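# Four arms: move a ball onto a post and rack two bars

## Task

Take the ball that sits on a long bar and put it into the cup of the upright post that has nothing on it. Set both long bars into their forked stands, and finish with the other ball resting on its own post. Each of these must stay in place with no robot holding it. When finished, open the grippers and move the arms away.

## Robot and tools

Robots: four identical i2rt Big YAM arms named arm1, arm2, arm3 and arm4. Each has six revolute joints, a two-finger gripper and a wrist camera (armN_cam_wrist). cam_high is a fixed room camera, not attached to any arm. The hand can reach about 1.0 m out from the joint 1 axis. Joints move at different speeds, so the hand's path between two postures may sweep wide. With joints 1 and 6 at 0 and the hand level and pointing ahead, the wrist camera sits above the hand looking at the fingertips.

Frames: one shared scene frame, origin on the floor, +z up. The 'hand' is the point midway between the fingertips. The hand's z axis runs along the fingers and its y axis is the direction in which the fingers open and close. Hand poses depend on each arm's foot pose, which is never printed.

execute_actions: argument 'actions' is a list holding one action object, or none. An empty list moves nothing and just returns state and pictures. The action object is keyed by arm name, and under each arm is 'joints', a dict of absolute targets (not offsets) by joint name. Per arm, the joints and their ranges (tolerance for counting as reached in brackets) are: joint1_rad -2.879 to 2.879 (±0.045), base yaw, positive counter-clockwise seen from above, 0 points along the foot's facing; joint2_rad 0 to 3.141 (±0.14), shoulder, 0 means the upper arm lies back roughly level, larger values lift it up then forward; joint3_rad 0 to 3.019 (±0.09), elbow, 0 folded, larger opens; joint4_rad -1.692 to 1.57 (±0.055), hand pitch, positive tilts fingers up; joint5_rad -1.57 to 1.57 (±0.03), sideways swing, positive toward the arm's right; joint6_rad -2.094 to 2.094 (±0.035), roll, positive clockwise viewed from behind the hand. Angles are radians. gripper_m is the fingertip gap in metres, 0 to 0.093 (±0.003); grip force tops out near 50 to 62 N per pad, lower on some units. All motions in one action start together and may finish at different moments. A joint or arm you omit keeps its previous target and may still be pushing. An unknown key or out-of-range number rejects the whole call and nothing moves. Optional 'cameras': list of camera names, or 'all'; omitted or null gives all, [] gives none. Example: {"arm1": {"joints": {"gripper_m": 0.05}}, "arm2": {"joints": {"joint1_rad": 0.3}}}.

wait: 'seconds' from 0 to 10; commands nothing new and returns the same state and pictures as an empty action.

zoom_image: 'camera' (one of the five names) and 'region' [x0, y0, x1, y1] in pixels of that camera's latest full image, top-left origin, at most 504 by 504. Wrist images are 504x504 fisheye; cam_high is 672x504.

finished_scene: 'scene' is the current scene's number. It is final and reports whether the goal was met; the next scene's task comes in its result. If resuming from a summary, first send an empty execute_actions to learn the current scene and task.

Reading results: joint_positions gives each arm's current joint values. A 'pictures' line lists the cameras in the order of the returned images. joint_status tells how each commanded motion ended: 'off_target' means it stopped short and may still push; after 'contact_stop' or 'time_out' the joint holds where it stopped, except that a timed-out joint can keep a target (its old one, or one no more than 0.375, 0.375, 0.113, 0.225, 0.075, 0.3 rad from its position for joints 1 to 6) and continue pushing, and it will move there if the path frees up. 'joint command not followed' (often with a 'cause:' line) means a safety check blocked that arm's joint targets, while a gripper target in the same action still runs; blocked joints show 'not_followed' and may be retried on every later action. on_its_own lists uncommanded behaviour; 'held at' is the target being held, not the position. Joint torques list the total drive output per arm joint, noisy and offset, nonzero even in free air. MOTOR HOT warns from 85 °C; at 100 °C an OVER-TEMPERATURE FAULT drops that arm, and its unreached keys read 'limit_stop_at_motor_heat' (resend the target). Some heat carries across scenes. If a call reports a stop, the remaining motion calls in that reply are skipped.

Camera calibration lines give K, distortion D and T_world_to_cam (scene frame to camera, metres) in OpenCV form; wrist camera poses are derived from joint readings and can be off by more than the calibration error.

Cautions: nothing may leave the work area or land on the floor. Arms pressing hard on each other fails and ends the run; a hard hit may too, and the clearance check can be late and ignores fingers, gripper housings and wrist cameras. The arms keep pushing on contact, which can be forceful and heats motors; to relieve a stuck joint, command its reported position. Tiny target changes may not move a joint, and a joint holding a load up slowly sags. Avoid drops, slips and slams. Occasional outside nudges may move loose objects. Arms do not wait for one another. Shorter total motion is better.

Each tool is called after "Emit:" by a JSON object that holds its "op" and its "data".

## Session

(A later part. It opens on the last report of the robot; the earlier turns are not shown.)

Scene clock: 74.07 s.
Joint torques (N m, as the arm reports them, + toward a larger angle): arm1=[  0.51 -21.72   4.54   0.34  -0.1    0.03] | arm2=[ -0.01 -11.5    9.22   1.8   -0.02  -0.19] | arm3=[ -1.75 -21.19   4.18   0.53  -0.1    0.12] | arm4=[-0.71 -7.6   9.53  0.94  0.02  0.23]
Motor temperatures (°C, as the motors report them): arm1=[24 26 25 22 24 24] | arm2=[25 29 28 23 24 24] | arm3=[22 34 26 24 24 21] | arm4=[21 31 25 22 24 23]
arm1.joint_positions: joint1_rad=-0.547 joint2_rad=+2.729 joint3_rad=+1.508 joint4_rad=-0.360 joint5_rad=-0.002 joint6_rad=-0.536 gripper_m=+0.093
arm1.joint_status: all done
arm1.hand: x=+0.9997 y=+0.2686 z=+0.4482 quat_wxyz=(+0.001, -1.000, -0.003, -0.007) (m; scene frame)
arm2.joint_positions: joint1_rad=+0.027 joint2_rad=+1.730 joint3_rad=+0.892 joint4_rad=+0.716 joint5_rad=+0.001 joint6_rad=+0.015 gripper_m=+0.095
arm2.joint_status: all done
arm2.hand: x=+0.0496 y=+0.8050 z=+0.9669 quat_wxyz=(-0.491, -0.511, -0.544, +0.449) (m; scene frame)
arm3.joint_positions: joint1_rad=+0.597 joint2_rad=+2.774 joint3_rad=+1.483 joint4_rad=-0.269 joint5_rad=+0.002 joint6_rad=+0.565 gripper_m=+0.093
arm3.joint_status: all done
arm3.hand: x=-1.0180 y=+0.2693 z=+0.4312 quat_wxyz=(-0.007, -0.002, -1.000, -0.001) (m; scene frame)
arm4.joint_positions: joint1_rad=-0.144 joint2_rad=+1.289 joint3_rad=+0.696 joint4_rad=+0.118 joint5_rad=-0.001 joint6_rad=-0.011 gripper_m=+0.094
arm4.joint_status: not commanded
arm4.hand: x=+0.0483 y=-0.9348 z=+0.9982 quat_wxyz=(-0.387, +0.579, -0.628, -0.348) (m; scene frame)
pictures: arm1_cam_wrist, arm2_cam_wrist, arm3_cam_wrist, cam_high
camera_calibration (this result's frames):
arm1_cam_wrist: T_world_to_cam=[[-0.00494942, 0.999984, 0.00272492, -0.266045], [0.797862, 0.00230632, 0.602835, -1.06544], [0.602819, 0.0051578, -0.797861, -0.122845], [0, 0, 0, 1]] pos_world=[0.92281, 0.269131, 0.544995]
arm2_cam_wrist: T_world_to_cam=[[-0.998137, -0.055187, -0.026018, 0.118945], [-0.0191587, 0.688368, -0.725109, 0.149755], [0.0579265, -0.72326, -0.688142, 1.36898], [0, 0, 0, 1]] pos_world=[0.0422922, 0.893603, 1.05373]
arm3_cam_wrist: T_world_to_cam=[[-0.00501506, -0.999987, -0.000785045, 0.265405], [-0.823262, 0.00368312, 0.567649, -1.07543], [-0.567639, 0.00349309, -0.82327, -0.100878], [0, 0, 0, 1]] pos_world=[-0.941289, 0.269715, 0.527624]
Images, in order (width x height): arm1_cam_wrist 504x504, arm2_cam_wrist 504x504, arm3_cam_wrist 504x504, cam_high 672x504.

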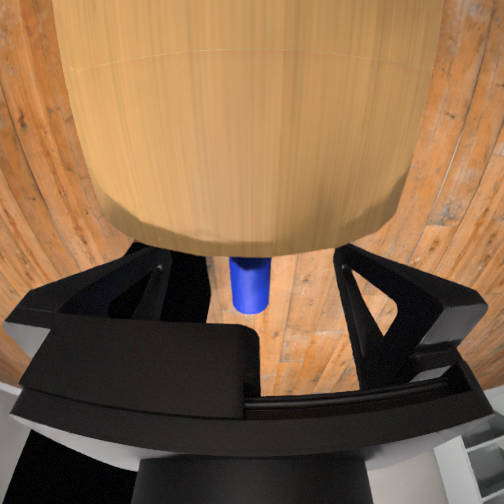

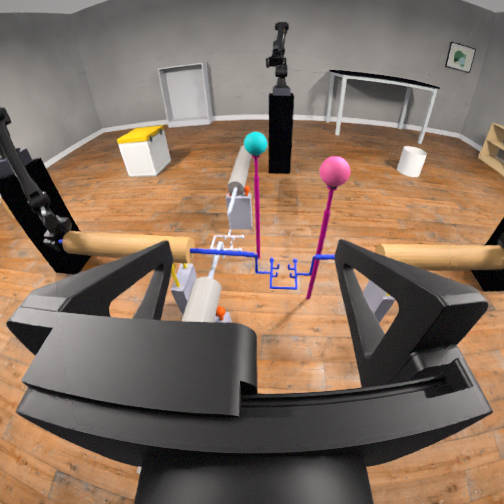

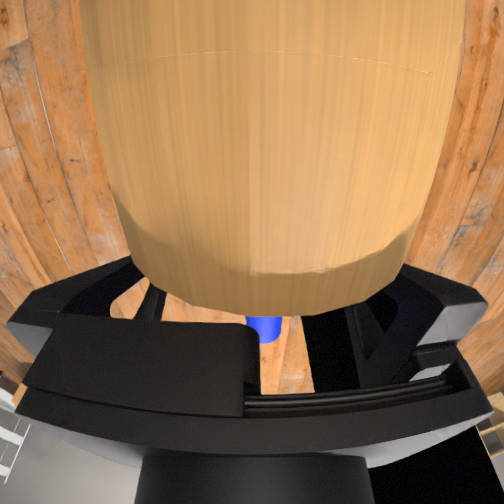

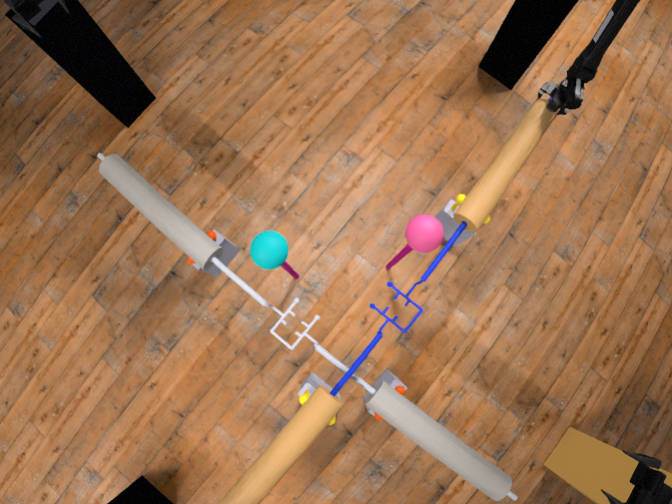

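Emit:
{"op": "execute_actions", "data": {"actions": [{"arm1":{"joints":{"joint2_rad":2.62,"joint3_rad":1.35}},"arm3":{"joints":{"joint2_rad":2.665,"joint3_rad":1.32}},"arm2":{"joints":{"joint2_rad":1.55,"joint3_rad":0.8,"joint4_rad":0.5}}}], "cameras": ["arm1_cam_wrist","arm2_cam_wrist","arm3_cam_wrist","cam_high"]}}

Scene clock: 75.90 s.
Joint torques (N m, as the arm reports them, + toward a larger angle): arm1=[  0.58 -18.48   2.42   0.24  -0.11   0.02] | arm2=[-0.01 -9.15 10.2   1.85 -0.03 -0.21] | arm3=[ -1.78 -18.46   2.08   0.55  -0.11   0.12] | arm4=[-0.67 -7.96  9.63  0.82  0.03  0.19]
Motor temperatures (°C, as the motors report them): arm1=[24 26 25 22 24 24] | arm2=[25 29 28 23 24 24] | arm3=[22 34 26 24 24 21] | arm4=[21 31 25 22 24 23]
arm1.joint_positions: joint1_rad=-0.547 joint2_rad=+2.624 joint3_rad=+1.352 joint4_rad=-0.360 joint5_rad=-0.002 joint6_rad=-0.536 gripper_m=+0.093
arm1.joint_status: all done
arm1.hand: x=+1.0361 y=+0.2469 z=+0.4810 quat_wxyz=(-0.012, -1.000, -0.003, -0.029) (m; scene frame)
arm2.joint_positions: joint1_rad=+0.027 joint2_rad=+1.532 joint3_rad=+0.789 joint4_rad=+0.516 joint5_rad=+0.001 joint6_rad=+0.015 gripper_m=+0.095
arm2.joint_status: all done
arm2.hand: x=+0.0455 y=+0.8575 z=+0.9850 quat_wxyz=(-0.462, -0.534, -0.568, +0.422) (m; scene frame)
arm3.joint_positions: joint1_rad=+0.597 joint2_rad=+2.652 joint3_rad=+1.327 joint4_rad=-0.269 joint5_rad=+0.002 joint6_rad=+0.565 gripper_m=+0.093
arm3.joint_status: all done
arm3.hand: x=-1.0462 y=+0.2517 z=+0.4729 quat_wxyz=(+0.007, -0.002, -1.000, +0.008) (m; scene frame)
arm4.joint_positions: joint1_rad=-0.144 joint2_rad=+1.289 joint3_rad=+0.696 joint4_rad=+0.118 joint5_rad=-0.001 joint6_rad=-0.011 gripper_m=+0.094
arm4.joint_status: not commanded
arm4.hand: x=+0.0483 y=-0.9348 z=+0.9982 quat_wxyz=(-0.387, +0.579, -0.628, -0.348) (m; scene frame)
pictures: arm1_cam_wrist, arm2_cam_wrist, arm3_cam_wrist, cam_high
camera_calibration (this result's frames):
arm1_cam_wrist: T_world_to_cam=[[-0.00396593, 0.99972, -0.0233105, -0.232633], [0.770517, 0.0179135, 0.637168, -1.10628], [0.637407, -0.0154342, -0.770373, -0.162528], [0, 0, 0, 1]] pos_world=[0.955078, 0.249877, 0.574253]
arm2_cam_wrist: T_world_to_cam=[[-0.998342, -0.0525023, -0.0235894, 0.11359], [-0.0245871, 0.759561, -0.649971, -0.0081665], [0.0520426, -0.648314, -0.759593, 1.42603], [0, 0, 0, 1]] pos_world=[0.0389866, 0.936681, 1.08057]
arm3_cam_wrist: T_world_to_cam=[[-0.00488531, -0.999825, 0.0180607, 0.238882], [-0.806044, 0.0146264, 0.591676, -1.11836], [-0.591836, -0.0116672, -0.805974, -0.112212], [0, 0, 0, 1]] pos_world=[-0.966694, 0.253888, 0.566954]
Images, in order (width x height): arm1_cam_wrist 504x504, arm2_cam_wrist 504x504, arm3_cam_wrist 504x504, cam_high 672x504.

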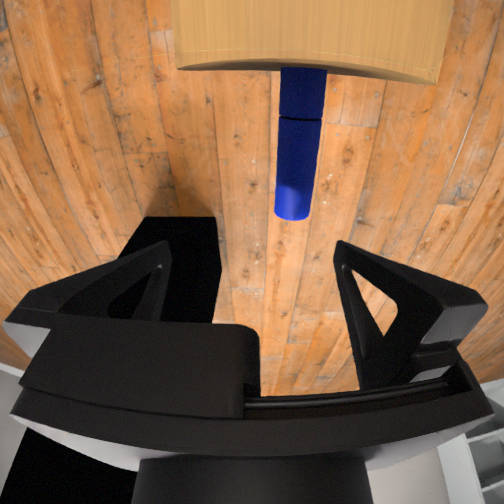

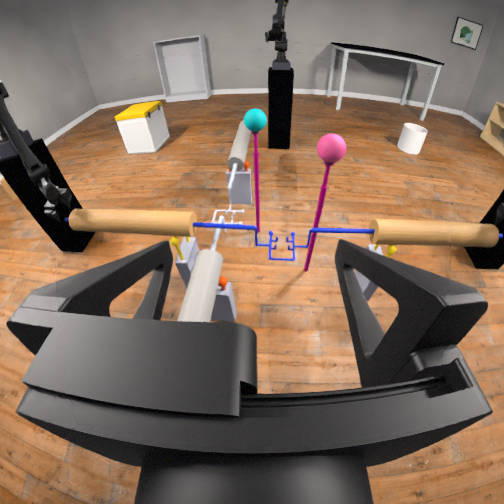

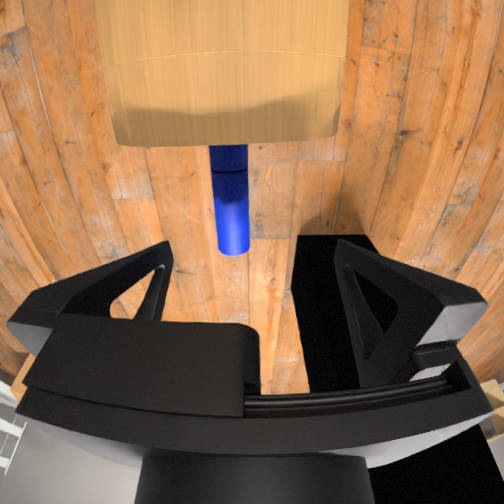

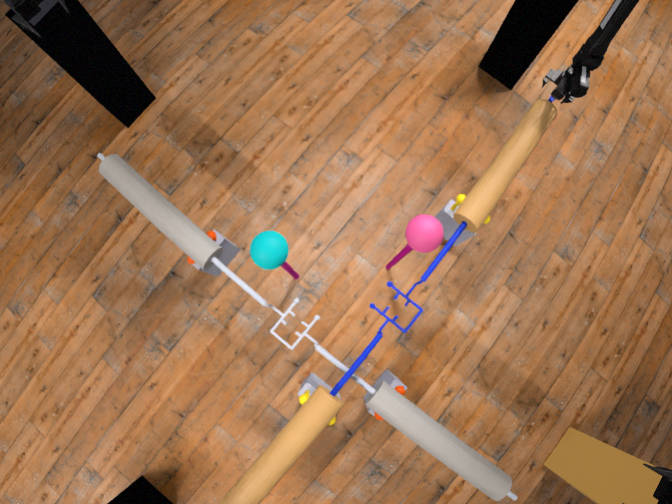

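Emit:
{"op": "execute_actions", "data": {"actions": [{"arm1":{"joints":{"joint2_rad":1.95,"joint3_rad":0.72}},"arm3":{"joints":{"joint2_rad":2.0,"joint3_rad":0.72}}}]}}

Scene clock: 77.40 s.
Joint torques (N m, as the arm reports them, + toward a larger angle): arm1=[  0.78 -13.14   3.03   0.36  -0.1    0.04] | arm2=[-0.04 -9.14 10.15  1.8  -0.03 -0.2 ] | arm3=[ -1.57 -13.1    2.61   0.56  -0.11   0.12] | arm4=[-1.4  -8.49  9.64  1.06  0.03  0.19]
Motor temperatures (°C, as the motors report them): arm1=[24 26 25 22 24 24] | arm2=[25 29 29 23 24 24] | arm3=[22 34 26 24 24 21] | arm4=[21 30 26 22 24 23]
arm1.joint_positions: joint1_rad=-0.547 joint2_rad=+1.959 joint3_rad=+0.722 joint4_rad=-0.360 joint5_rad=-0.002 joint6_rad=-0.536 gripper_m=+0.093
arm1.joint_status: all done
arm1.hand: x=+1.1518 y=+0.1767 z=+0.6814 quat_wxyz=(-0.003, -1.000, -0.003, -0.014) (m; scene frame)
arm2.joint_positions: joint1_rad=+0.027 joint2_rad=+1.532 joint3_rad=+0.789 joint4_rad=+0.516 joint5_rad=+0.001 joint6_rad=+0.015 gripper_m=+0.095
arm2.joint_status: not commanded
arm2.hand: x=+0.0455 y=+0.8575 z=+0.9850 quat_wxyz=(-0.462, -0.534, -0.568, +0.422) (m; scene frame)
arm3.joint_positions: joint1_rad=+0.597 joint2_rad=+1.998 joint3_rad=+0.727 joint4_rad=-0.269 joint5_rad=+0.002 joint6_rad=+0.565 gripper_m=+0.093
arm3.joint_status: all done
arm3.hand: x=-1.1436 y=+0.1912 z=+0.6768 quat_wxyz=(-0.016, -0.002, -1.000, -0.007) (m; scene frame)
arm4.joint_positions: joint1_rad=-0.144 joint2_rad=+1.289 joint3_rad=+0.696 joint4_rad=+0.118 joint5_rad=-0.001 joint6_rad=-0.011 gripper_m=+0.094
arm4.joint_status: not commanded
arm4.hand: x=+0.0483 y=-0.9348 z=+0.9982 quat_wxyz=(-0.387, +0.579, -0.628, -0.348) (m; scene frame)
pictures: arm1_cam_wrist, arm2_cam_wrist, arm3_cam_wrist, arm4_cam_wrist, cam_high
camera_calibration (this result's frames):
arm1_cam_wrist: T_world_to_cam=[[-0.00476472, 0.999974, -0.00544039, -0.168673], [0.789454, 0.00710085, 0.613769, -1.32581], [0.613791, -0.0013705, -0.789467, -0.0451599], [0, 0, 0, 1]] pos_world=[1.07358, 0.178021, 0.77717]
arm2_cam_wrist: T_world_to_cam=[[-0.998342, -0.0525023, -0.0235894, 0.11359], [-0.0245871, 0.759561, -0.649971, -0.0081665], [0.0520426, -0.648314, -0.759593, 1.42603], [0, 0, 0, 1]] pos_world=[0.0389866, 0.936681, 1.08057]
arm3_cam_wrist: T_world_to_cam=[[-0.00484584, -0.999925, -0.0112316, 0.194196], [-0.832496, -0.00218863, 0.554027, -1.31817], [-0.55401, 0.012035, -0.832423, 0.0504501], [0, 0, 0, 1]] pos_world=[-1.06848, 0.190689, 0.774479]
arm4_cam_wrist: T_world_to_cam=[[0.996042, -0.0886758, 0.00609112, -0.139141], [-0.0756106, -0.881327, -0.466418, -0.349406], [0.0467282, 0.464111, -0.884544, 1.43963], [0, 0, 0, 1]] pos_world=[0.0449004, -0.988428, 1.11129]
Images, in order (width x height): arm1_cam_wrist 504x504, arm2_cam_wrist 504x504, arm3_cam_wrist 504x504, arm4_cam_wrist 504x504, cam_high 672x504.

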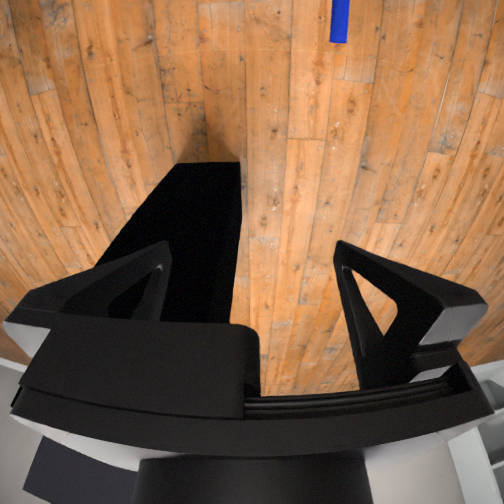

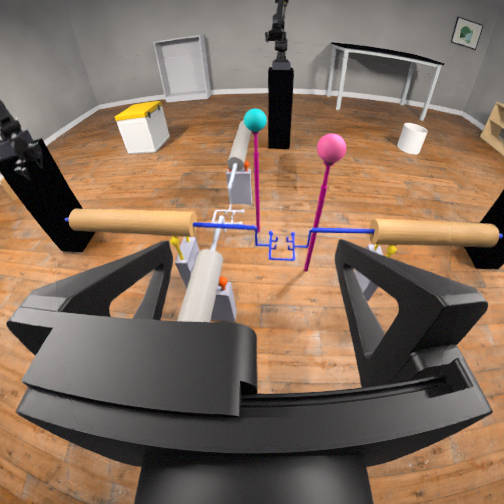

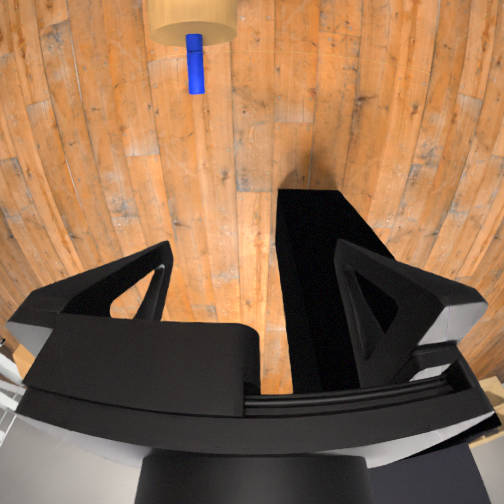

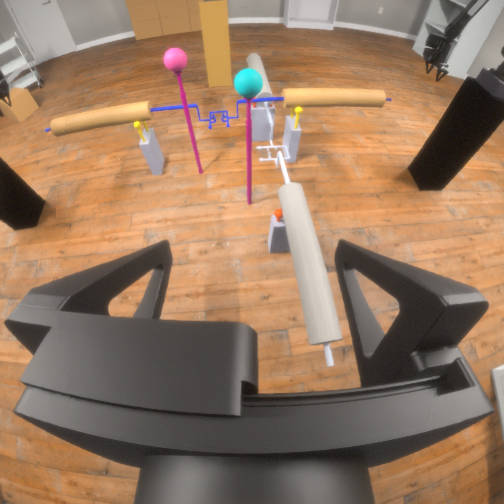

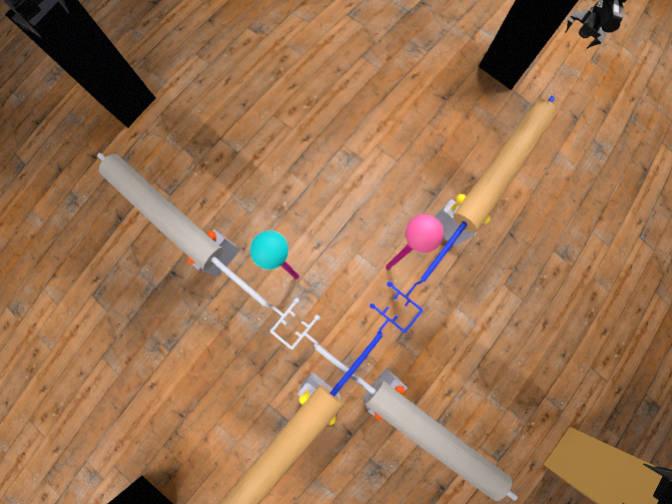

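Emit:
{"op": "zoom_image", "data": {"camera": "cam_high", "region": [160, 160, 520, 460]}}

Emit:
{"op": "zoom_image", "data": {"camera": "arm4_cam_wrist", "region": [100, 30, 400, 280]}}

Region (160, 160, 520, 460) of cam_high's 672x504 image, scaled by 1.400, with more detail than that image has.

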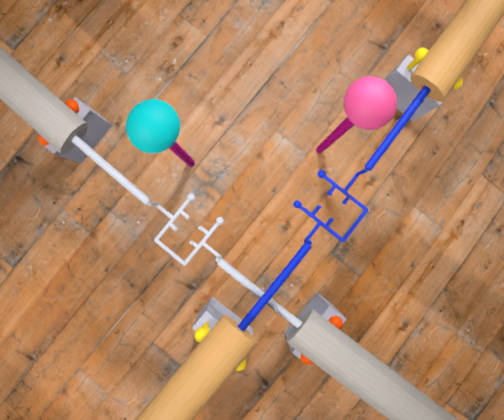

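Region (100, 30, 400, 280) of arm4_cam_wrist's 504x504 image, scaled by 1.680, with more detail than that image has.

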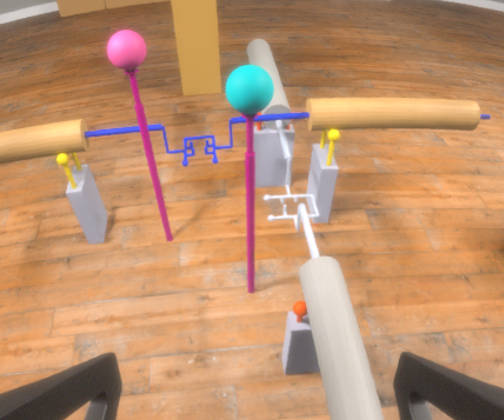

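All in place. Finishing scene 1.

Emit:
{"op": "finished_scene", "data": {"scene": 1}}

The scene is finished: the task was done.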